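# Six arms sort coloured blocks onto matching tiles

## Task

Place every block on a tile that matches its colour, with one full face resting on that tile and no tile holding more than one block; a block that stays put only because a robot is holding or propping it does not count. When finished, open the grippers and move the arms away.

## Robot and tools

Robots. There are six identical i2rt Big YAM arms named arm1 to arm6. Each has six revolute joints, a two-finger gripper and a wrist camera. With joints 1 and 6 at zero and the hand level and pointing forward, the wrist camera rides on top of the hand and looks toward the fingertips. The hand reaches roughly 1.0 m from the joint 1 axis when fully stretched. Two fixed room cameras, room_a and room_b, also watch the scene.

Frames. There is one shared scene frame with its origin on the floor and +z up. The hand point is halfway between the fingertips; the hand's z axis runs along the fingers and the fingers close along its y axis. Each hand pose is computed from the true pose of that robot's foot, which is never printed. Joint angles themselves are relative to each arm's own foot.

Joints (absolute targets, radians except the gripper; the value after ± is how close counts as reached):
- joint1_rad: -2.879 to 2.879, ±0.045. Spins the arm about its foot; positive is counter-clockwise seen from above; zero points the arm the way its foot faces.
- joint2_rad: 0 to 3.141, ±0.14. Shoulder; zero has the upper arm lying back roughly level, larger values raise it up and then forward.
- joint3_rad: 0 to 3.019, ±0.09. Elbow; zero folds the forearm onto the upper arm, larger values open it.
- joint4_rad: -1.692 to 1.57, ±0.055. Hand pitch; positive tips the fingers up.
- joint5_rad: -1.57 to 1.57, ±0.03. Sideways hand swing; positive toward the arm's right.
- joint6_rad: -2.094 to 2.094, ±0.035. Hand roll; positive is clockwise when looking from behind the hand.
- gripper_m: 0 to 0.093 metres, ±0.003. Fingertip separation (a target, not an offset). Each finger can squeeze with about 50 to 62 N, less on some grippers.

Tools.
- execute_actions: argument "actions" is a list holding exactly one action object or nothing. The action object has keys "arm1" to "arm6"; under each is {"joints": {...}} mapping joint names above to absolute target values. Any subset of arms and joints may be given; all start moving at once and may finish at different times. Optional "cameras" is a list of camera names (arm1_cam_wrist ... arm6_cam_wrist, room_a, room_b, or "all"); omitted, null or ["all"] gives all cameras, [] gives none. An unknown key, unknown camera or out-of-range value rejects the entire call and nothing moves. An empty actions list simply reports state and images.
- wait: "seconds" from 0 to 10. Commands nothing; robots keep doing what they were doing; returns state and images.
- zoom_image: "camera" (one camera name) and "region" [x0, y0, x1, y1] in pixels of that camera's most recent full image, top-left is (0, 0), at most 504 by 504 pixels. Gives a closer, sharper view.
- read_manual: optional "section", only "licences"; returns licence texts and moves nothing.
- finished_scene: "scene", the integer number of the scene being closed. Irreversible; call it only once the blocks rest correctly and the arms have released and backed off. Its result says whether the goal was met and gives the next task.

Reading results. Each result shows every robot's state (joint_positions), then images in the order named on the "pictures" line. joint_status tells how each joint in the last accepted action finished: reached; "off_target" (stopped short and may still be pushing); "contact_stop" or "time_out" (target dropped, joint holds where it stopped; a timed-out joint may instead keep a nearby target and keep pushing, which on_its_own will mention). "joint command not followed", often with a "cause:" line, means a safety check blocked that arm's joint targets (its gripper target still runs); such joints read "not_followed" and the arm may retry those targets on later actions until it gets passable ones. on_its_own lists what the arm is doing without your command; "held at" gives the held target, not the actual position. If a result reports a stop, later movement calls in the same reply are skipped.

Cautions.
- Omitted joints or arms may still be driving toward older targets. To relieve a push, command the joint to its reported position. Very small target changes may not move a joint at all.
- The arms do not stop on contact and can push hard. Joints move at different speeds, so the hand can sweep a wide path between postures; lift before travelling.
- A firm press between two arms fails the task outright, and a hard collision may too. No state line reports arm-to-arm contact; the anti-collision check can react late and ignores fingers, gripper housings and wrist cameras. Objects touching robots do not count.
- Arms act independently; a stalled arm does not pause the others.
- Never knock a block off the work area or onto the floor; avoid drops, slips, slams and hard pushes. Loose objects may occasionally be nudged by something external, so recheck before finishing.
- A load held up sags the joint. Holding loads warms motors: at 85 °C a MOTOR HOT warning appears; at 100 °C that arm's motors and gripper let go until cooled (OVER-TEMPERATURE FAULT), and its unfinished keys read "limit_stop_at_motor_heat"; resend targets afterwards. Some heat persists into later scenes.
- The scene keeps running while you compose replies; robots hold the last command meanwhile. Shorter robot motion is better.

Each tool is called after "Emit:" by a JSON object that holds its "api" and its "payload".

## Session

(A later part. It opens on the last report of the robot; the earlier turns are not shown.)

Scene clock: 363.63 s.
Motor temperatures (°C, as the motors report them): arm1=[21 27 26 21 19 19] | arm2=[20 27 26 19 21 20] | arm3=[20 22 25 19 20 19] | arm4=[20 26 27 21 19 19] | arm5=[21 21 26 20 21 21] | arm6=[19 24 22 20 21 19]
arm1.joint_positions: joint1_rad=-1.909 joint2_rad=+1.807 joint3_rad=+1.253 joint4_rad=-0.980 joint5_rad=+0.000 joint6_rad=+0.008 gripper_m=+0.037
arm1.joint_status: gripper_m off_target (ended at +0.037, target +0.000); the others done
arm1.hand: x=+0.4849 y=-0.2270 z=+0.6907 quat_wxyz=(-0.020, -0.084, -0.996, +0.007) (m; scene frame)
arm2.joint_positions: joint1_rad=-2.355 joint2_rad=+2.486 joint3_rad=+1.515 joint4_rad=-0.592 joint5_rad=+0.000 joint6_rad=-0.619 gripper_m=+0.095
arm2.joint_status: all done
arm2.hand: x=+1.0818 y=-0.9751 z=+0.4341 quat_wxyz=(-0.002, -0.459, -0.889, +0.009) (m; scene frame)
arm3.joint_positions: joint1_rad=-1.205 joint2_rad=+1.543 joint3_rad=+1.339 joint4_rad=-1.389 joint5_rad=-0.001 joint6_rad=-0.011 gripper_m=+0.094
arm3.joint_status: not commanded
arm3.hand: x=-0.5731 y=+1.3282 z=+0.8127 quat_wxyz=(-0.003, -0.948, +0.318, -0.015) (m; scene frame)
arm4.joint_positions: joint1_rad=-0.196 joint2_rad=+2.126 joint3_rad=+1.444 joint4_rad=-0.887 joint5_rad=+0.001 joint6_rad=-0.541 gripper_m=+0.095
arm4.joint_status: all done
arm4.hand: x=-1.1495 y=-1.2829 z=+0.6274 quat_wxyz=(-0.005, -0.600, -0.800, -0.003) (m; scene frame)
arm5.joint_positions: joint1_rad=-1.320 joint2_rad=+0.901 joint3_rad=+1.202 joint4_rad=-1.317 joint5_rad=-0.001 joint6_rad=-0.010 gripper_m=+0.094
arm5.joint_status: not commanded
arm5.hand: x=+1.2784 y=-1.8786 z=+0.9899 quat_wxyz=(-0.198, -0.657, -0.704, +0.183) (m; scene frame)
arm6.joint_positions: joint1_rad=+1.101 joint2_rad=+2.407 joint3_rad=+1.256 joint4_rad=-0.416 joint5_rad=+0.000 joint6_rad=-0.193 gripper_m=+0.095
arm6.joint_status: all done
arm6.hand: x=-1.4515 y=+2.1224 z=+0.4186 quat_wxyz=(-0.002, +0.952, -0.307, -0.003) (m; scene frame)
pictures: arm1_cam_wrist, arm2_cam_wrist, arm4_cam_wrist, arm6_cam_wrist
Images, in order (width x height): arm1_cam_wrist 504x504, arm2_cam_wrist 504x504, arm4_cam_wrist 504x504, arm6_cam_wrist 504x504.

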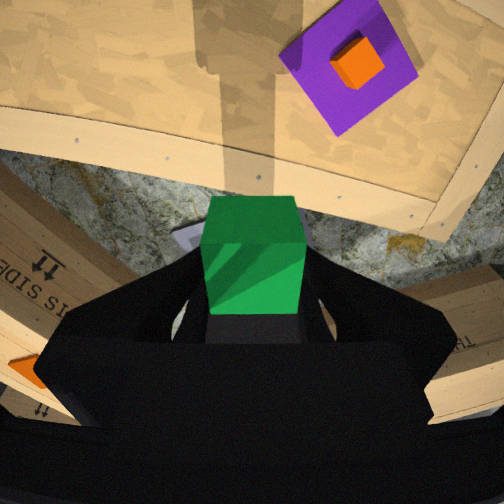

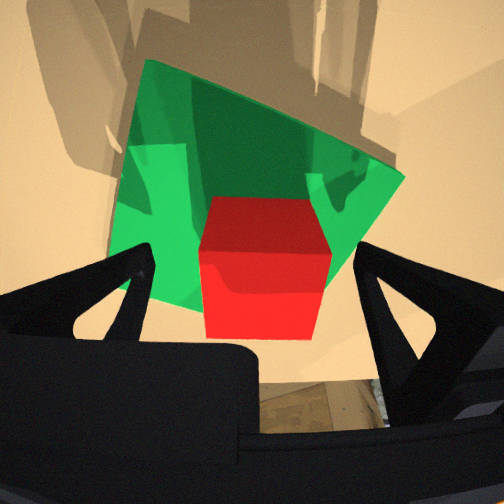

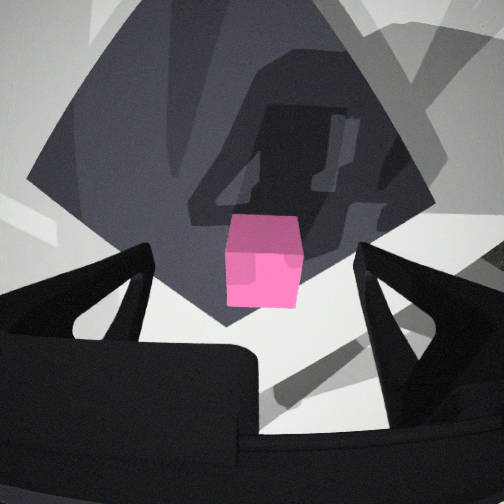

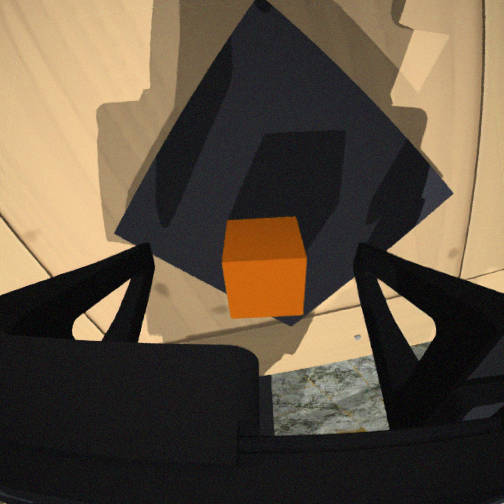

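Emit:
{"api": "execute_actions", "payload": {"actions": [{"arm1": {"joints": {"joint1_rad": -1.85, "joint2_rad": 2.353, "joint3_rad": 1.563, "joint4_rad": -0.745, "gripper_m": 0.0}}, "arm2": {"joints": {"gripper_m": 0.0}}, "arm4": {"joints": {"gripper_m": 0.0}}, "arm6": {"joints": {"gripper_m": 0.0}}}], "cameras": ["arm1_cam_wrist", "arm2_cam_wrist", "arm4_cam_wrist", "arm6_cam_wrist"]}}

Scene clock: 378.63 s.
Motor temperatures (°C, as the motors report them): arm1=[21 26 26 21 19 19] | arm2=[20 28 26 19 21 20] | arm3=[20 22 25 19 20 19] | arm4=[20 26 27 21 19 19] | arm5=[21 21 26 20 21 21] | arm6=[19 24 22 20 21 19]
arm1.joint_positions: joint1_rad=-1.847 joint2_rad=+2.361 joint3_rad=+1.542 joint4_rad=-0.746 joint5_rad=+0.000 joint6_rad=+0.008 gripper_m=+0.037
arm1.joint_status: gripper_m off_target (ended at +0.037, target +0.000); the others done
arm1.hand: x=+0.5793 y=-0.2069 z=+0.4783 quat_wxyz=(-0.004, -0.053, -0.999, +0.006) (m; scene frame)
arm2.joint_positions: joint1_rad=-2.356 joint2_rad=+2.486 joint3_rad=+1.515 joint4_rad=-0.591 joint5_rad=+0.000 joint6_rad=-0.618 gripper_m=+0.048
arm2.joint_status: gripper_m off_target (ended at +0.048, target +0.000)
arm2.hand: x=+1.0816 y=-0.9756 z=+0.4342 quat_wxyz=(-0.002, -0.459, -0.888, +0.009) (m; scene frame)
arm3.joint_positions: joint1_rad=-1.205 joint2_rad=+1.543 joint3_rad=+1.339 joint4_rad=-1.389 joint5_rad=-0.001 joint6_rad=-0.011 gripper_m=+0.094
arm3.joint_status: not commanded
arm3.hand: x=-0.5731 y=+1.3282 z=+0.8127 quat_wxyz=(-0.003, -0.948, +0.318, -0.015) (m; scene frame)
arm4.joint_positions: joint1_rad=-0.196 joint2_rad=+2.126 joint3_rad=+1.444 joint4_rad=-0.886 joint5_rad=+0.000 joint6_rad=-0.540 gripper_m=+0.031
arm4.joint_status: gripper_m off_target (ended at +0.031, target +0.000)
arm4.hand: x=-1.1494 y=-1.2830 z=+0.6274 quat_wxyz=(-0.006, -0.600, -0.800, -0.003) (m; scene frame)
arm5.joint_positions: joint1_rad=-1.320 joint2_rad=+0.901 joint3_rad=+1.202 joint4_rad=-1.317 joint5_rad=-0.001 joint6_rad=-0.010 gripper_m=+0.094
arm5.joint_status: not commanded
arm5.hand: x=+1.2784 y=-1.8786 z=+0.9899 quat_wxyz=(-0.198, -0.657, -0.704, +0.183) (m; scene frame)
arm6.joint_positions: joint1_rad=+1.101 joint2_rad=+2.407 joint3_rad=+1.256 joint4_rad=-0.416 joint5_rad=+0.000 joint6_rad=-0.193 gripper_m=+0.031
arm6.joint_status: gripper_m off_target (ended at +0.031, target +0.000)
arm6.hand: x=-1.4514 y=+2.1225 z=+0.4186 quat_wxyz=(-0.002, +0.952, -0.307, -0.003) (m; scene frame)
pictures: arm1_cam_wrist, arm2_cam_wrist, arm4_cam_wrist, arm6_cam_wrist
Images, in order (width x height): arm1_cam_wrist 504x504, arm2_cam_wrist 504x504, arm4_cam_wrist 504x504, arm6_cam_wrist 504x504.

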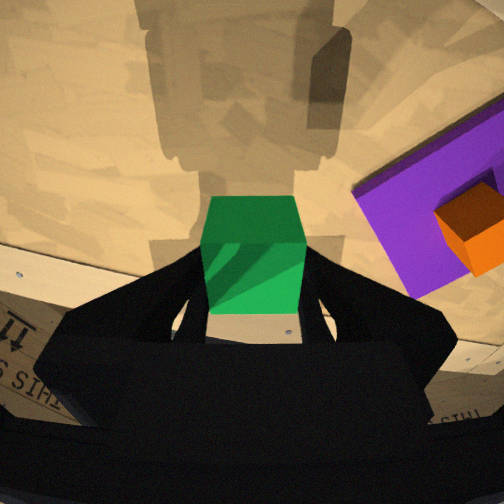

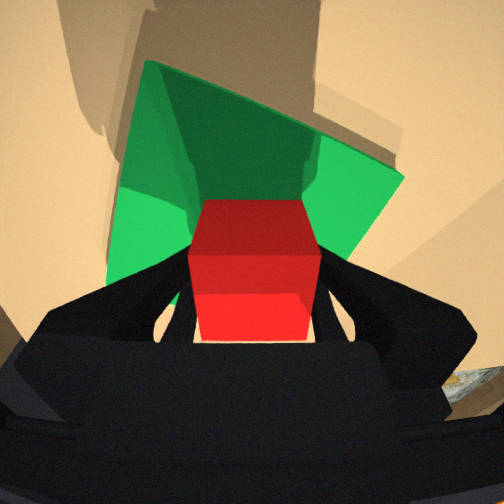

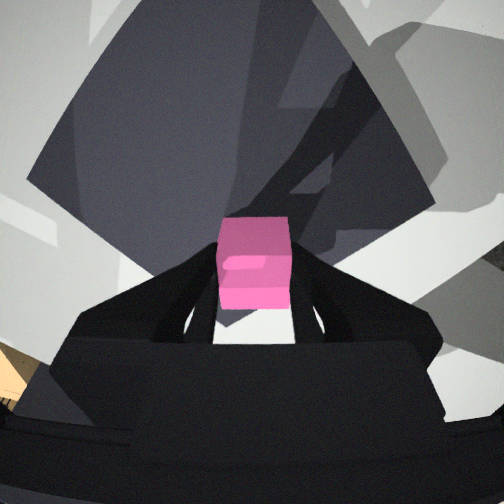

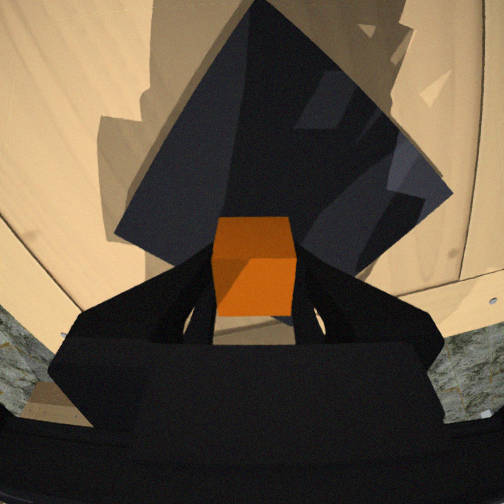

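Emit:
{"api": "execute_actions", "payload": {"actions": [{"arm1": {"joints": {"joint2_rad": 2.466, "joint3_rad": 1.60, "joint4_rad": -0.668, "gripper_m": 0.0}}, "arm2": {"joints": {"joint1_rad": 0.05, "joint2_rad": 1.528, "joint3_rad": 1.354, "joint4_rad": -1.397, "joint6_rad": 0.0, "gripper_m": 0.0}}, "arm3": {"joints": {"joint1_rad": -0.3, "joint2_rad": 0.9, "joint3_rad": 1.2, "joint4_rad": -1.3}}, "arm4": {"joints": {"joint1_rad": -1.55, "joint2_rad": 1.528, "joint3_rad": 1.354, "joint4_rad": -1.397, "joint6_rad": 0.0, "gripper_m": 0.0}}, "arm6": {"joints": {"joint1_rad": -2.26, "joint2_rad": 1.95, "joint3_rad": 1.41, "joint4_rad": -0.98, "joint6_rad": 0.0, "gripper_m": 0.0}}}], "cameras": ["arm1_cam_wrist", "arm2_cam_wrist", "arm4_cam_wrist", "arm6_cam_wrist"]}}

Scene clock: 451.27 s.
Motor temperatures (°C, as the motors report them): arm1=[21 28 27 21 19 19] | arm2=[20 28 26 19 21 20] | arm3=[20 22 25 19 20 19] | arm4=[20 26 27 21 19 19] | arm5=[21 21 27 21 21 21] | arm6=[19 25 22 20 21 19]
arm1.joint_positions: joint1_rad=-1.847 joint2_rad=+2.472 joint3_rad=+1.579 joint4_rad=-0.675 joint5_rad=+0.000 joint6_rad=+0.008 gripper_m=+0.037
arm1.joint_status: gripper_m off_target (ended at +0.037, target +0.000); the others done
arm1.hand: x=+0.5797 y=-0.2075 z=+0.4231 quat_wxyz=(-0.003, -0.053, -0.999, +0.006) (m; scene frame)
arm2.joint_positions: joint1_rad=+0.052 joint2_rad=+1.544 joint3_rad=+1.353 joint4_rad=-1.384 joint5_rad=-0.001 joint6_rad=-0.009 gripper_m=+0.048
arm2.joint_status: gripper_m off_target (ended at +0.048, target +0.000); the others done
arm2.hand: x=+1.3894 y=-0.0543 z=+0.8704 quat_wxyz=(+0.006, +0.410, -0.912, +0.004) (m; scene frame)
arm3.joint_positions: joint1_rad=-0.304 joint2_rad=+0.898 joint3_rad=+1.183 joint4_rad=-1.304 joint5_rad=-0.001 joint6_rad=-0.010 gripper_m=+0.094
arm3.joint_status: all done
arm3.hand: x=-0.5454 y=+0.9739 z=+0.9924 quat_wxyz=(-0.033, -0.956, -0.121, +0.266) (m; scene frame)
arm4.joint_positions: joint1_rad=-1.552 joint2_rad=+1.519 joint3_rad=+1.353 joint4_rad=-1.382 joint5_rad=+0.001 joint6_rad=-0.010 gripper_m=+0.031
arm4.joint_status: gripper_m off_target (ended at +0.031, target +0.000); the others done
arm4.hand: x=-1.4575 y=-0.7060 z=+0.8966 quat_wxyz=(+0.000, -1.000, +0.016, +0.005) (m; scene frame)
arm5.joint_positions: joint1_rad=-1.320 joint2_rad=+0.901 joint3_rad=+1.202 joint4_rad=-1.317 joint5_rad=-0.001 joint6_rad=-0.010 gripper_m=+0.094
arm5.joint_status: not commanded
arm5.hand: x=+1.2784 y=-1.8786 z=+0.9899 quat_wxyz=(-0.198, -0.657, -0.704, +0.183) (m; scene frame)
arm6.joint_positions: joint1_rad=-2.268 joint2_rad=+1.947 joint3_rad=+1.408 joint4_rad=-0.964 joint5_rad=+0.001 joint6_rad=-0.006 gripper_m=+0.032
arm6.joint_status: gripper_m off_target (ended at +0.032, target +0.000); the others done
arm6.hand: x=-0.8210 y=+1.2608 z=+0.6925 quat_wxyz=(-0.028, -0.496, -0.868, +0.017) (m; scene frame)
pictures: arm1_cam_wrist, arm2_cam_wrist, arm4_cam_wrist, arm6_cam_wrist
Images, in order (width x height): arm1_cam_wrist 504x504, arm2_cam_wrist 504x504, arm4_cam_wrist 504x504, arm6_cam_wrist 504x504.

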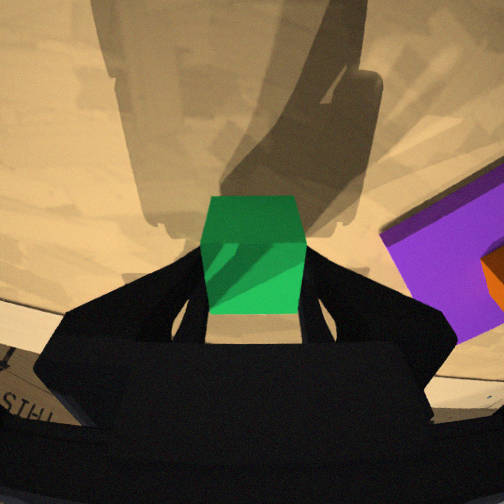

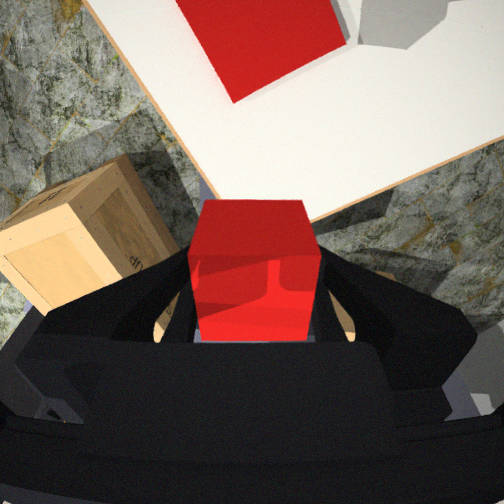

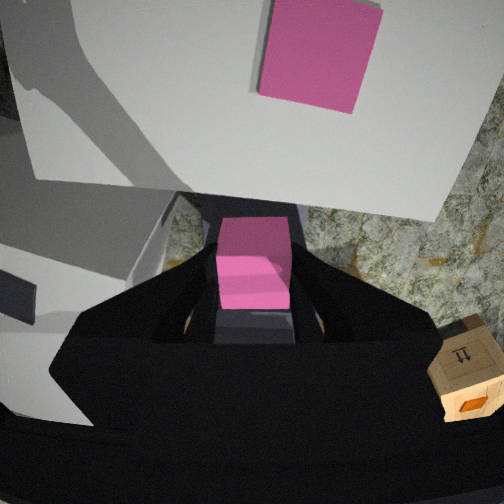

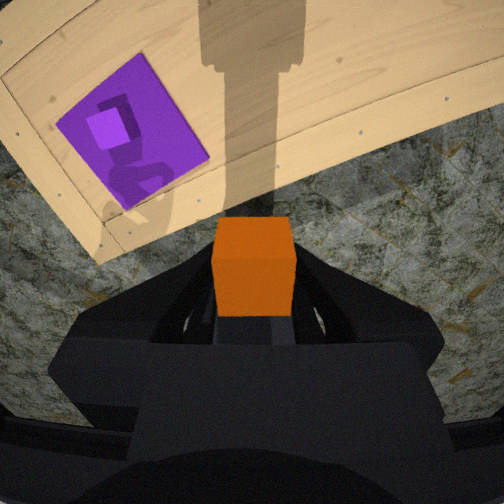

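Emit:
{"api": "execute_actions", "payload": {"actions": [{"arm1": {"joints": {"gripper_m": 0.093}}, "arm2": {"joints": {"joint2_rad": 1.90, "joint3_rad": 1.47, "joint4_rad": -1.075, "gripper_m": 0.0}}, "arm4": {"joints": {"joint1_rad": -1.724, "joint2_rad": 1.94, "joint3_rad": 1.30, "joint4_rad": -0.91, "gripper_m": 0.0}}, "arm6": {"joints": {"joint1_rad": -2.31, "joint2_rad": 2.406, "joint3_rad": 1.682, "joint4_rad": -0.803, "gripper_m": 0.0}}}], "cameras": ["arm1_cam_wrist", "arm2_cam_wrist", "arm4_cam_wrist", "arm6_cam_wrist"]}}

Scene clock: 483.40 s.
Motor temperatures (°C, as the motors report them): arm1=[21 28 27 21 19 19] | arm2=[20 28 27 19 21 20] | arm3=[20 21 26 19 20 19] | arm4=[20 25 29 21 19 19] | arm5=[21 21 27 21 21 21] | arm6=[19 25 23 20 21 19]
arm1.joint_positions: joint1_rad=-1.847 joint2_rad=+2.472 joint3_rad=+1.579 joint4_rad=-0.675 joint5_rad=+0.000 joint6_rad=+0.008 gripper_m=+0.093
arm1.joint_status: all done
arm1.hand: x=+0.5797 y=-0.2075 z=+0.4231 quat_wxyz=(-0.003, -0.053, -0.999, +0.006) (m; scene frame)
arm2.joint_positions: joint1_rad=+0.052 joint2_rad=+1.930 joint3_rad=+1.435 joint4_rad=-1.088 joint5_rad=-0.001 joint6_rad=-0.009 gripper_m=+0.048
arm2.joint_status: gripper_m off_target (ended at +0.048, target +0.000); the others done
arm2.hand: x=+1.4546 y=+0.0168 z=+0.7106 quat_wxyz=(+0.010, +0.410, -0.912, +0.006) (m; scene frame)
arm3.joint_positions: joint1_rad=-0.304 joint2_rad=+0.898 joint3_rad=+1.183 joint4_rad=-1.304 joint5_rad=-0.001 joint6_rad=-0.010 gripper_m=+0.094
arm3.joint_status: not commanded
arm3.hand: x=-0.5454 y=+0.9739 z=+0.9924 quat_wxyz=(-0.033, -0.956, -0.121, +0.266) (m; scene frame)
arm4.joint_positions: joint1_rad=-1.734 joint2_rad=+1.938 joint3_rad=+1.298 joint4_rad=-0.925 joint5_rad=+0.001 joint6_rad=-0.010 gripper_m=+0.031
arm4.joint_status: gripper_m off_target (ended at +0.031, target +0.000); the others done
arm4.hand: x=-1.5180 y=-0.6073 z=+0.6779 quat_wxyz=(+0.001, -0.994, +0.108, -0.004) (m; scene frame)
arm5.joint_positions: joint1_rad=-1.320 joint2_rad=+0.901 joint3_rad=+1.202 joint4_rad=-1.317 joint5_rad=-0.001 joint6_rad=-0.010 gripper_m=+0.094
arm5.joint_status: not commanded
arm5.hand: x=+1.2784 y=-1.8786 z=+0.9899 quat_wxyz=(-0.198, -0.657, -0.704, +0.183) (m; scene frame)
arm6.joint_positions: joint1_rad=-2.311 joint2_rad=+2.424 joint3_rad=+1.660 joint4_rad=-0.811 joint5_rad=+0.001 joint6_rad=-0.006 gripper_m=+0.032
arm6.joint_status: gripper_m off_target (ended at +0.032, target +0.000); the others done
arm6.hand: x=-0.8160 y=+1.1982 z=+0.4939 quat_wxyz=(+0.003, -0.515, -0.857, -0.001) (m; scene frame)
pictures: arm1_cam_wrist, arm2_cam_wrist, arm4_cam_wrist, arm6_cam_wrist
Images, in order (width x height): arm1_cam_wrist 504x504, arm2_cam_wrist 504x504, arm4_cam_wrist 504x504, arm6_cam_wrist 504x504.

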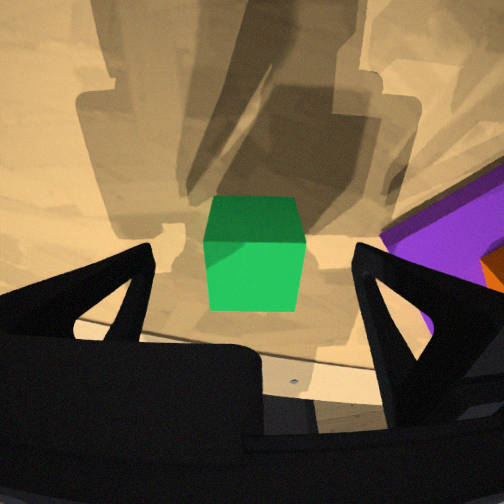

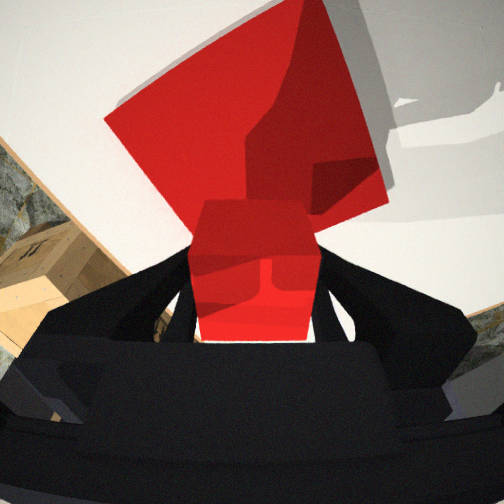

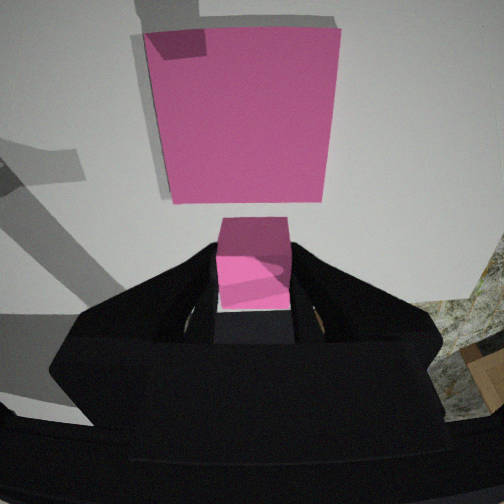

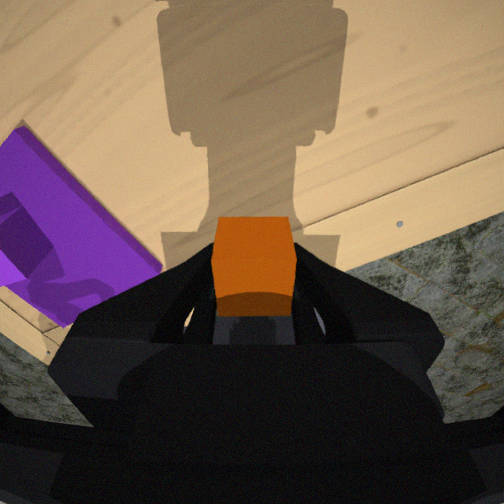

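Emit:
{"api": "execute_actions", "payload": {"actions": [{"arm1": {"joints": {"joint2_rad": 2.328, "joint3_rad": 1.552, "joint4_rad": -0.795}}, "arm2": {"joints": {"joint2_rad": 1.995, "joint3_rad": 1.511, "joint4_rad": -1.03, "gripper_m": 0.0}}, "arm4": {"joints": {"joint2_rad": 2.148, "joint4_rad": -0.685, "gripper_m": 0.0}}, "arm6": {"joints": {"joint2_rad": 2.576, "joint3_rad": 1.748, "joint4_rad": -0.694, "gripper_m": 0.0}}}], "cameras": ["arm1_cam_wrist", "arm2_cam_wrist", "arm4_cam_wrist", "arm6_cam_wrist"]}}

Scene clock: 539.97 s.
Motor temperatures (°C, as the motors report them): arm1=[21 29 27 21 19 19] | arm2=[20 29 29 19 21 20] | arm3=[20 20 27 19 20 19] | arm4=[20 26 28 21 19 19] | arm5=[21 21 27 21 21 21] | arm6=[19 27 24 20 21 19]
arm1.joint_positions: joint1_rad=-1.847 joint2_rad=+2.309 joint3_rad=+1.546 joint4_rad=-0.786 joint5_rad=+0.000 joint6_rad=+0.008 gripper_m=+0.093
arm1.joint_status: all done
arm1.hand: x=+0.5870 y=-0.2073 z=+0.5097 quat_wxyz=(-0.013, -0.053, -0.999, +0.006) (m; scene frame)
arm2.joint_positions: joint1_rad=+0.052 joint2_rad=+1.991 joint3_rad=+1.460 joint4_rad=-1.042 joint5_rad=-0.001 joint6_rad=-0.009 gripper_m=+0.048
arm2.joint_status: gripper_m off_target (ended at +0.048, target +0.000); the others done
arm2.hand: x=+1.4651 y=+0.0284 z=+0.6864 quat_wxyz=(+0.005, +0.410, -0.912, +0.003) (m; scene frame)
arm3.joint_positions: joint1_rad=-0.304 joint2_rad=+0.898 joint3_rad=+1.183 joint4_rad=-1.304 joint5_rad=-0.001 joint6_rad=-0.010 gripper_m=+0.094
arm3.joint_status: not commanded
arm3.hand: x=-0.5454 y=+0.9739 z=+0.9924 quat_wxyz=(-0.033, -0.956, -0.121, +0.266) (m; scene frame)
arm4.joint_positions: joint1_rad=-1.734 joint2_rad=+2.149 joint3_rad=+1.298 joint4_rad=-0.700 joint5_rad=+0.001 joint6_rad=-0.010 gripper_m=+0.031
arm4.joint_status: gripper_m off_target (ended at +0.031, target +0.000); the others done
arm4.hand: x=-1.5297 y=-0.6044 z=+0.5697 quat_wxyz=(+0.002, -0.994, +0.108, +0.003) (m; scene frame)
arm5.joint_positions: joint1_rad=-1.320 joint2_rad=+0.901 joint3_rad=+1.202 joint4_rad=-1.317 joint5_rad=-0.001 joint6_rad=-0.010 gripper_m=+0.094
arm5.joint_status: not commanded
arm5.hand: x=+1.2784 y=-1.8786 z=+0.9899 quat_wxyz=(-0.198, -0.657, -0.704, +0.183) (m; scene frame)
arm6.joint_positions: joint1_rad=-2.311 joint2_rad=+2.580 joint3_rad=+1.735 joint4_rad=-0.706 joint5_rad=+0.001 joint6_rad=-0.006 gripper_m=+0.032
arm6.joint_status: gripper_m off_target (ended at +0.032, target +0.000); the others done
arm6.hand: x=-0.8114 y=+1.1894 z=+0.4187 quat_wxyz=(-0.007, -0.515, -0.857, +0.005) (m; scene frame)
pictures: arm1_cam_wrist, arm2_cam_wrist, arm4_cam_wrist, arm6_cam_wrist
Images, in order (width x height): arm1_cam_wrist 504x504, arm2_cam_wrist 504x504, arm4_cam_wrist 504x504, arm6_cam_wrist 504x504.

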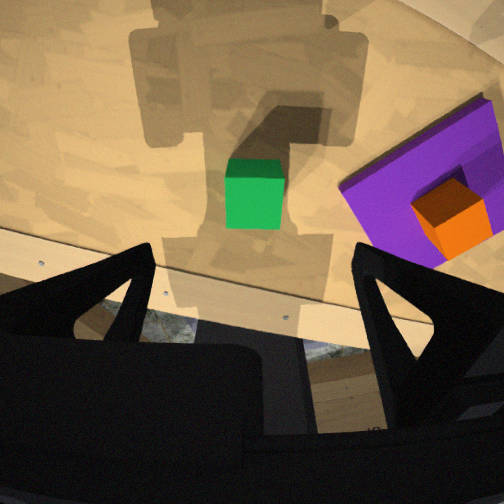

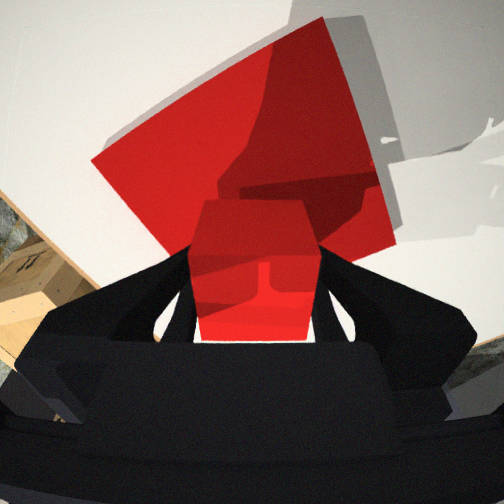

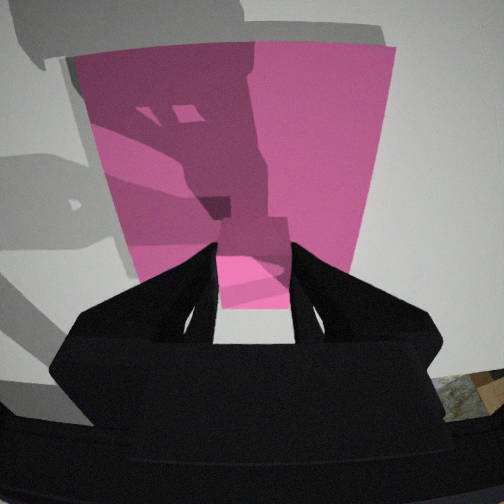

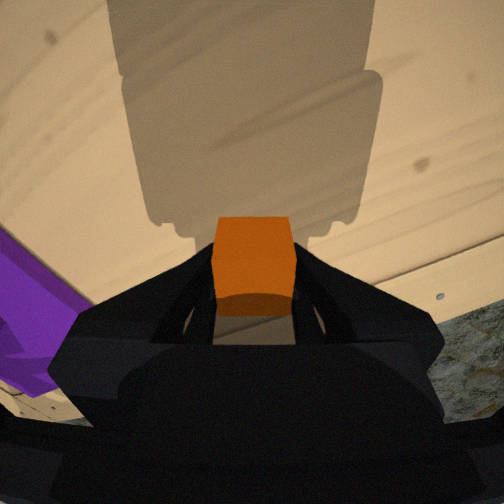

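Emit:
{"api": "execute_actions", "payload": {"actions": [{"arm1": {"joints": {"joint1_rad": -2.095, "joint2_rad": 2.375, "joint3_rad": 1.59, "joint4_rad": -0.75, "joint6_rad": -0.68}}, "arm2": {"joints": {"joint2_rad": 2.022, "joint4_rad": -1.0, "gripper_m": 0.0}}, "arm4": {"joints": {"joint2_rad": 2.222, "joint4_rad": -0.597, "gripper_m": 0.0}}, "arm6": {"joints": {"joint2_rad": 2.625, "gripper_m": 0.0}}}], "cameras": ["arm1_cam_wrist", "arm2_cam_wrist", "arm4_cam_wrist", "arm6_cam_wrist"]}}

Scene clock: 572.30 s.
Motor temperatures (°C, as the motors report them): arm1=[21 29 27 21 19 19] | arm2=[20 29 31 19 21 20] | arm3=[20 20 27 19 20 19] | arm4=[20 27 27 21 19 19] | arm5=[21 21 27 21 21 21] | arm6=[19 27 23 20 21 19]
arm1.joint_positions: joint1_rad=-2.088 joint2_rad=+2.366 joint3_rad=+1.558 joint4_rad=-0.759 joint5_rad=+0.000 joint6_rad=-0.671 gripper_m=+0.093
arm1.joint_status: all done
arm1.hand: x=+0.5517 y=-0.3493 z=+0.4812 quat_wxyz=(-0.002, +0.165, -0.986, +0.007) (m; scene frame)
arm2.joint_positions: joint1_rad=+0.052 joint2_rad=+2.007 joint3_rad=+1.461 joint4_rad=-1.014 joint5_rad=-0.001 joint6_rad=-0.009 gripper_m=+0.048
arm2.joint_status: gripper_m off_target (ended at +0.048, target +0.000); the others done
arm2.hand: x=+1.4685 y=+0.0320 z=+0.6775 quat_wxyz=(-0.001, +0.409, -0.912, +0.001) (m; scene frame)
arm3.joint_positions: joint1_rad=-0.304 joint2_rad=+0.898 joint3_rad=+1.183 joint4_rad=-1.304 joint5_rad=-0.001 joint6_rad=-0.010 gripper_m=+0.094
arm3.joint_status: not commanded
arm3.hand: x=-0.5454 y=+0.9739 z=+0.9924 quat_wxyz=(-0.033, -0.956, -0.121, +0.266) (m; scene frame)
arm4.joint_positions: joint1_rad=-1.734 joint2_rad=+2.194 joint3_rad=+1.298 joint4_rad=-0.614 joint5_rad=+0.000 joint6_rad=-0.009 gripper_m=+0.031
arm4.joint_status: gripper_m off_target (ended at +0.031, target +0.000); the others done
arm4.hand: x=-1.5383 y=-0.6024 z=+0.5468 quat_wxyz=(+0.004, -0.994, +0.108, +0.024) (m; scene frame)
arm5.joint_positions: joint1_rad=-1.320 joint2_rad=+0.901 joint3_rad=+1.202 joint4_rad=-1.317 joint5_rad=-0.001 joint6_rad=-0.010 gripper_m=+0.094
arm5.joint_status: not commanded
arm5.hand: x=+1.2784 y=-1.8786 z=+0.9899 quat_wxyz=(-0.198, -0.657, -0.704, +0.183) (m; scene frame)
arm6.joint_positions: joint1_rad=-2.311 joint2_rad=+2.597 joint3_rad=+1.736 joint4_rad=-0.705 joint5_rad=+0.001 joint6_rad=-0.005 gripper_m=+0.032
arm6.joint_status: gripper_m off_target (ended at +0.032, target +0.000); the others done
arm6.hand: x=-0.8140 y=+1.1946 z=+0.4087 quat_wxyz=(-0.001, -0.515, -0.857, +0.001) (m; scene frame)
pictures: arm1_cam_wrist, arm2_cam_wrist, arm4_cam_wrist, arm6_cam_wrist
Images, in order (width x height): arm1_cam_wrist 504x504, arm2_cam_wrist 504x504, arm4_cam_wrist 504x504, arm6_cam_wrist 504x504.

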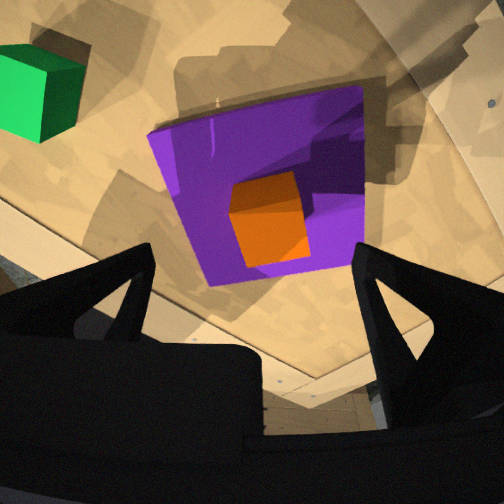

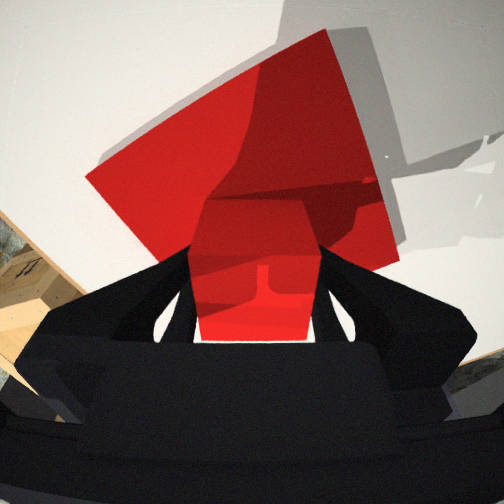

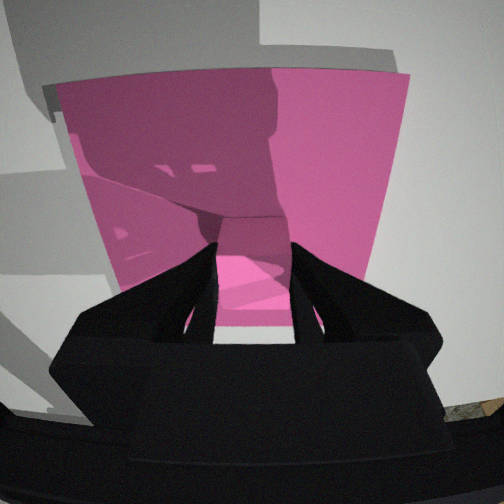

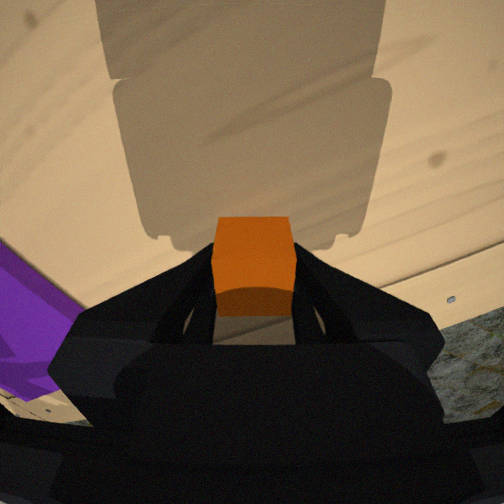

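Emit:
{"api": "execute_actions", "payload": {"actions": []}}

Scene clock: 589.27 s.
Motor temperatures (°C, as the motors report them): arm1=[21 29 28 21 19 19] | arm2=[20 29 31 19 21 20] | arm3=[20 20 27 19 20 19] | arm4=[20 26 27 21 19 19] | arm5=[21 21 27 21 21 21] | arm6=[19 26 23 20 21 19]
arm1.joint_positions: joint1_rad=-2.088 joint2_rad=+2.366 joint3_rad=+1.558 joint4_rad=-0.759 joint5_rad=+0.000 joint6_rad=-0.671 gripper_m=+0.093
arm1.joint_status: all done
arm1.hand: x=+0.5517 y=-0.3493 z=+0.4812 quat_wxyz=(-0.002, +0.166, -0.986, +0.007) (m; scene frame)
arm2.joint_positions: joint1_rad=+0.052 joint2_rad=+2.007 joint3_rad=+1.461 joint4_rad=-1.014 joint5_rad=-0.001 joint6_rad=-0.009 gripper_m=+0.048
arm2.joint_status: gripper_m off_target (ended at +0.048, target +0.000); the others done
arm2.hand: x=+1.4685 y=+0.0320 z=+0.6775 quat_wxyz=(-0.001, +0.409, -0.912, +0.001) (m; scene frame)
arm3.joint_positions: joint1_rad=-0.304 joint2_rad=+0.898 joint3_rad=+1.183 joint4_rad=-1.304 joint5_rad=-0.001 joint6_rad=-0.010 gripper_m=+0.094
arm3.joint_status: not commanded
arm3.hand: x=-0.5454 y=+0.9739 z=+0.9924 quat_wxyz=(-0.033, -0.956, -0.121, +0.266) (m; scene frame)
arm4.joint_positions: joint1_rad=-1.734 joint2_rad=+2.194 joint3_rad=+1.298 joint4_rad=-0.614 joint5_rad=+0.000 joint6_rad=-0.009 gripper_m=+0.031
arm4.joint_status: gripper_m off_target (ended at +0.031, target +0.000); the others done
arm4.hand: x=-1.5383 y=-0.6024 z=+0.5468 quat_wxyz=(+0.004, -0.994, +0.108, +0.024) (m; scene frame)
arm5.joint_positions: joint1_rad=-1.320 joint2_rad=+0.901 joint3_rad=+1.202 joint4_rad=-1.317 joint5_rad=-0.001 joint6_rad=-0.010 gripper_m=+0.094
arm5.joint_status: not commanded
arm5.hand: x=+1.2784 y=-1.8786 z=+0.9899 quat_wxyz=(-0.198, -0.657, -0.704, +0.183) (m; scene frame)
arm6.joint_positions: joint1_rad=-2.311 joint2_rad=+2.597 joint3_rad=+1.736 joint4_rad=-0.705 joint5_rad=+0.001 joint6_rad=-0.005 gripper_m=+0.032
arm6.joint_status: gripper_m off_target (ended at +0.032, target +0.000); the others done
arm6.hand: x=-0.8140 y=+1.1946 z=+0.4087 quat_wxyz=(-0.001, -0.515, -0.857, +0.001) (m; scene frame)
pictures: arm1_cam_wrist, arm2_cam_wrist, arm3_cam_wrist, arm4_cam_wrist, arm5_cam_wrist, arm6_cam_wrist, room_a, room_b
Images, in order (width x height): arm1_cam_wrist 504x504, arm2_cam_wrist 504x504, arm3_cam_wrist 504x504, arm4_cam_wrist 504x504, arm5_cam_wrist 504x504, arm6_cam_wrist 504x504, room_a 504x504, room_b 504x504.

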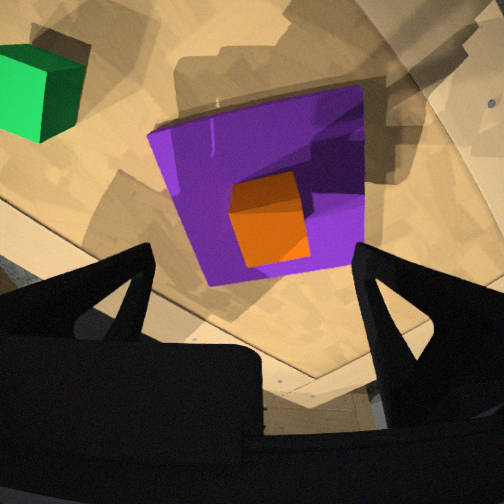

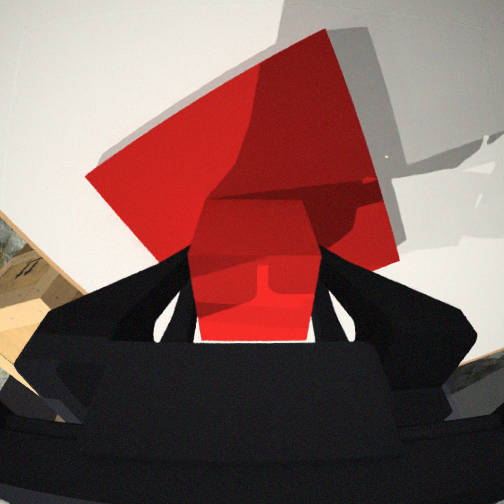

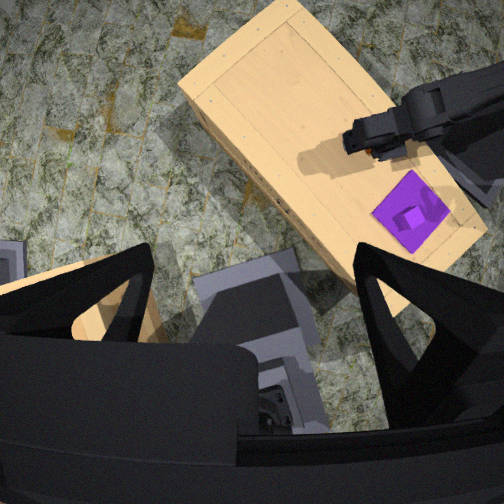

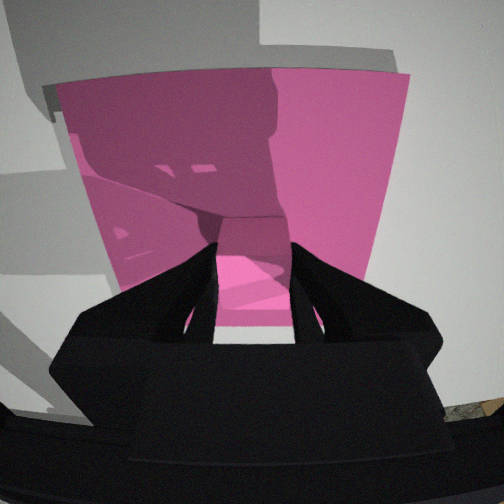

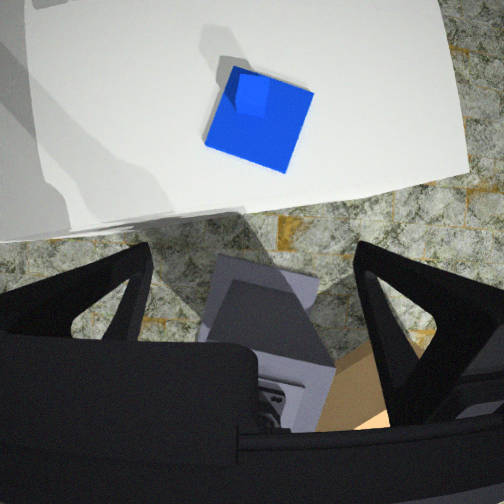

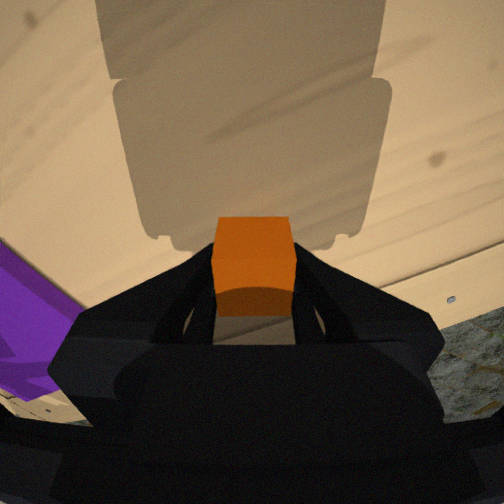

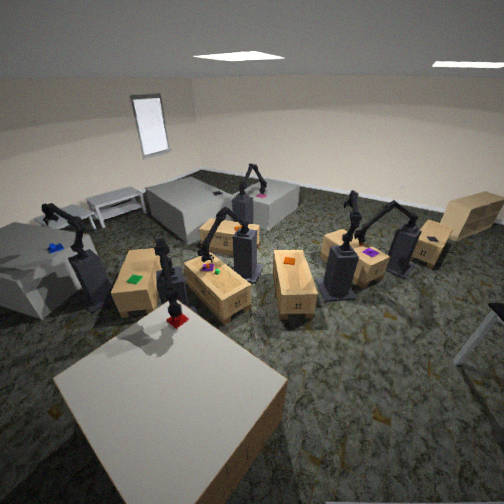

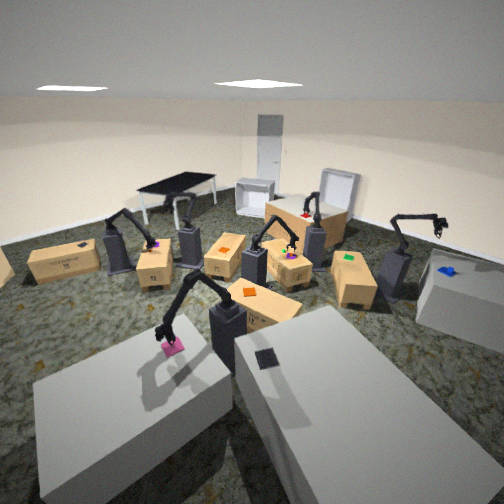

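Emit:
{"api": "zoom_image", "payload": {"camera": "arm5_cam_wrist", "region": [170, 20, 350, 200]}}

Region (170, 20, 350, 200) of arm5_cam_wrist's 504x504 image, scaled by 2.800, with more detail than that image has.

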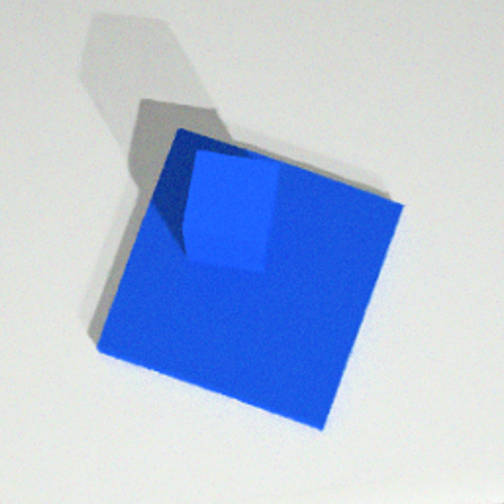

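Emit:
{"api": "execute_actions", "payload": {"actions": [{"arm1":{"joints":{"joint2_rad":2.477,"joint3_rad":1.642,"joint4_rad":-0.694,"joint6_rad":-0.88}},"arm2":{"joints":{"gripper_m":0.093}},"arm4":{"joints":{"gripper_m":0.093}},"arm6":{"joints":{"gripper_m":0.093}},"arm3":{"joints":{"joint1_rad":-0.78}}}], "cameras": ["arm1_cam_wrist","arm2_cam_wrist","arm4_cam_wrist","arm6_cam_wrist"]}}

Scene clock: 629.77 s.
Motor temperatures (°C, as the motors report them): arm1=[21 29 29 21 19 19] | arm2=[20 29 32 19 21 20] | arm3=[20 20 28 19 20 19] | arm4=[20 26 27 21 19 19] | arm5=[21 21 27 21 21 21] | arm6=[19 26 23 20 21 19]
arm1.joint_positions: joint1_rad=-2.088 joint2_rad=+2.475 joint3_rad=+1.621 joint4_rad=-0.700 joint5_rad=+0.000 joint6_rad=-0.871 gripper_m=+0.093
arm1.joint_status: all done
arm1.hand: x=+0.5633 y=-0.3539 z=+0.4336 quat_wxyz=(-0.007, +0.263, -0.965, +0.011) (m; scene frame)
arm2.joint_positions: joint1_rad=+0.052 joint2_rad=+2.007 joint3_rad=+1.461 joint4_rad=-1.014 joint5_rad=-0.001 joint6_rad=-0.008 gripper_m=+0.093
arm2.joint_status: all done
arm2.hand: x=+1.4685 y=+0.0320 z=+0.6775 quat_wxyz=(-0.001, +0.409, -0.912, +0.001) (m; scene frame)
arm3.joint_positions: joint1_rad=-0.776 joint2_rad=+0.898 joint3_rad=+1.183 joint4_rad=-1.304 joint5_rad=-0.001 joint6_rad=-0.010 gripper_m=+0.094
arm3.joint_status: all done
arm3.hand: x=-0.5463 y=+1.1302 z=+0.9924 quat_wxyz=(+0.032, -0.958, +0.105, +0.266) (m; scene frame)
arm4.joint_positions: joint1_rad=-1.734 joint2_rad=+2.195 joint3_rad=+1.298 joint4_rad=-0.612 joint5_rad=+0.000 joint6_rad=-0.009 gripper_m=+0.093
arm4.joint_status: all done
arm4.hand: x=-1.5385 y=-0.6024 z=+0.5462 quat_wxyz=(+0.004, -0.994, +0.108, +0.024) (m; scene frame)
arm5.joint_positions: joint1_rad=-1.320 joint2_rad=+0.901 joint3_rad=+1.202 joint4_rad=-1.317 joint5_rad=-0.001 joint6_rad=-0.010 gripper_m=+0.094
arm5.joint_status: not commanded
arm5.hand: x=+1.2784 y=-1.8786 z=+0.9899 quat_wxyz=(-0.198, -0.657, -0.704, +0.183) (m; scene frame)
arm6.joint_positions: joint1_rad=-2.311 joint2_rad=+2.599 joint3_rad=+1.736 joint4_rad=-0.705 joint5_rad=+0.001 joint6_rad=-0.005 gripper_m=+0.093
arm6.joint_status: all done
arm6.hand: x=-0.8143 y=+1.1951 z=+0.4078 quat_wxyz=(+0.000, -0.515, -0.857, +0.000) (m; scene frame)
pictures: arm1_cam_wrist, arm2_cam_wrist, arm4_cam_wrist, arm6_cam_wrist
Images, in order (width x height): arm1_cam_wrist 504x504, arm2_cam_wrist 504x504, arm4_cam_wrist 504x504, arm6_cam_wrist 504x504.

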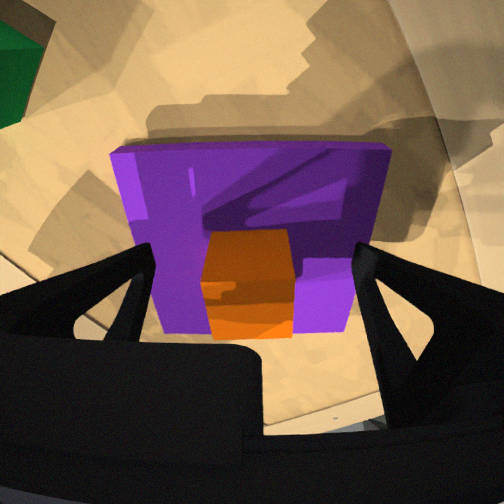

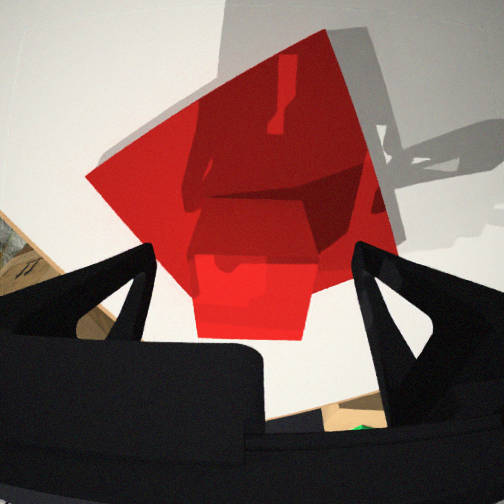

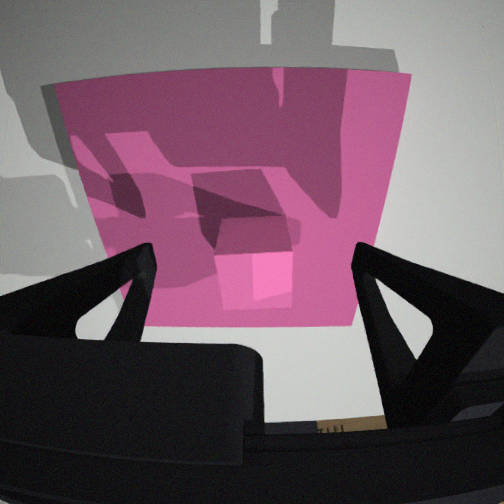

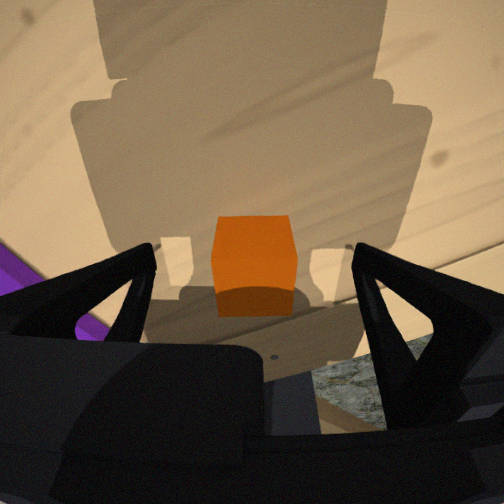

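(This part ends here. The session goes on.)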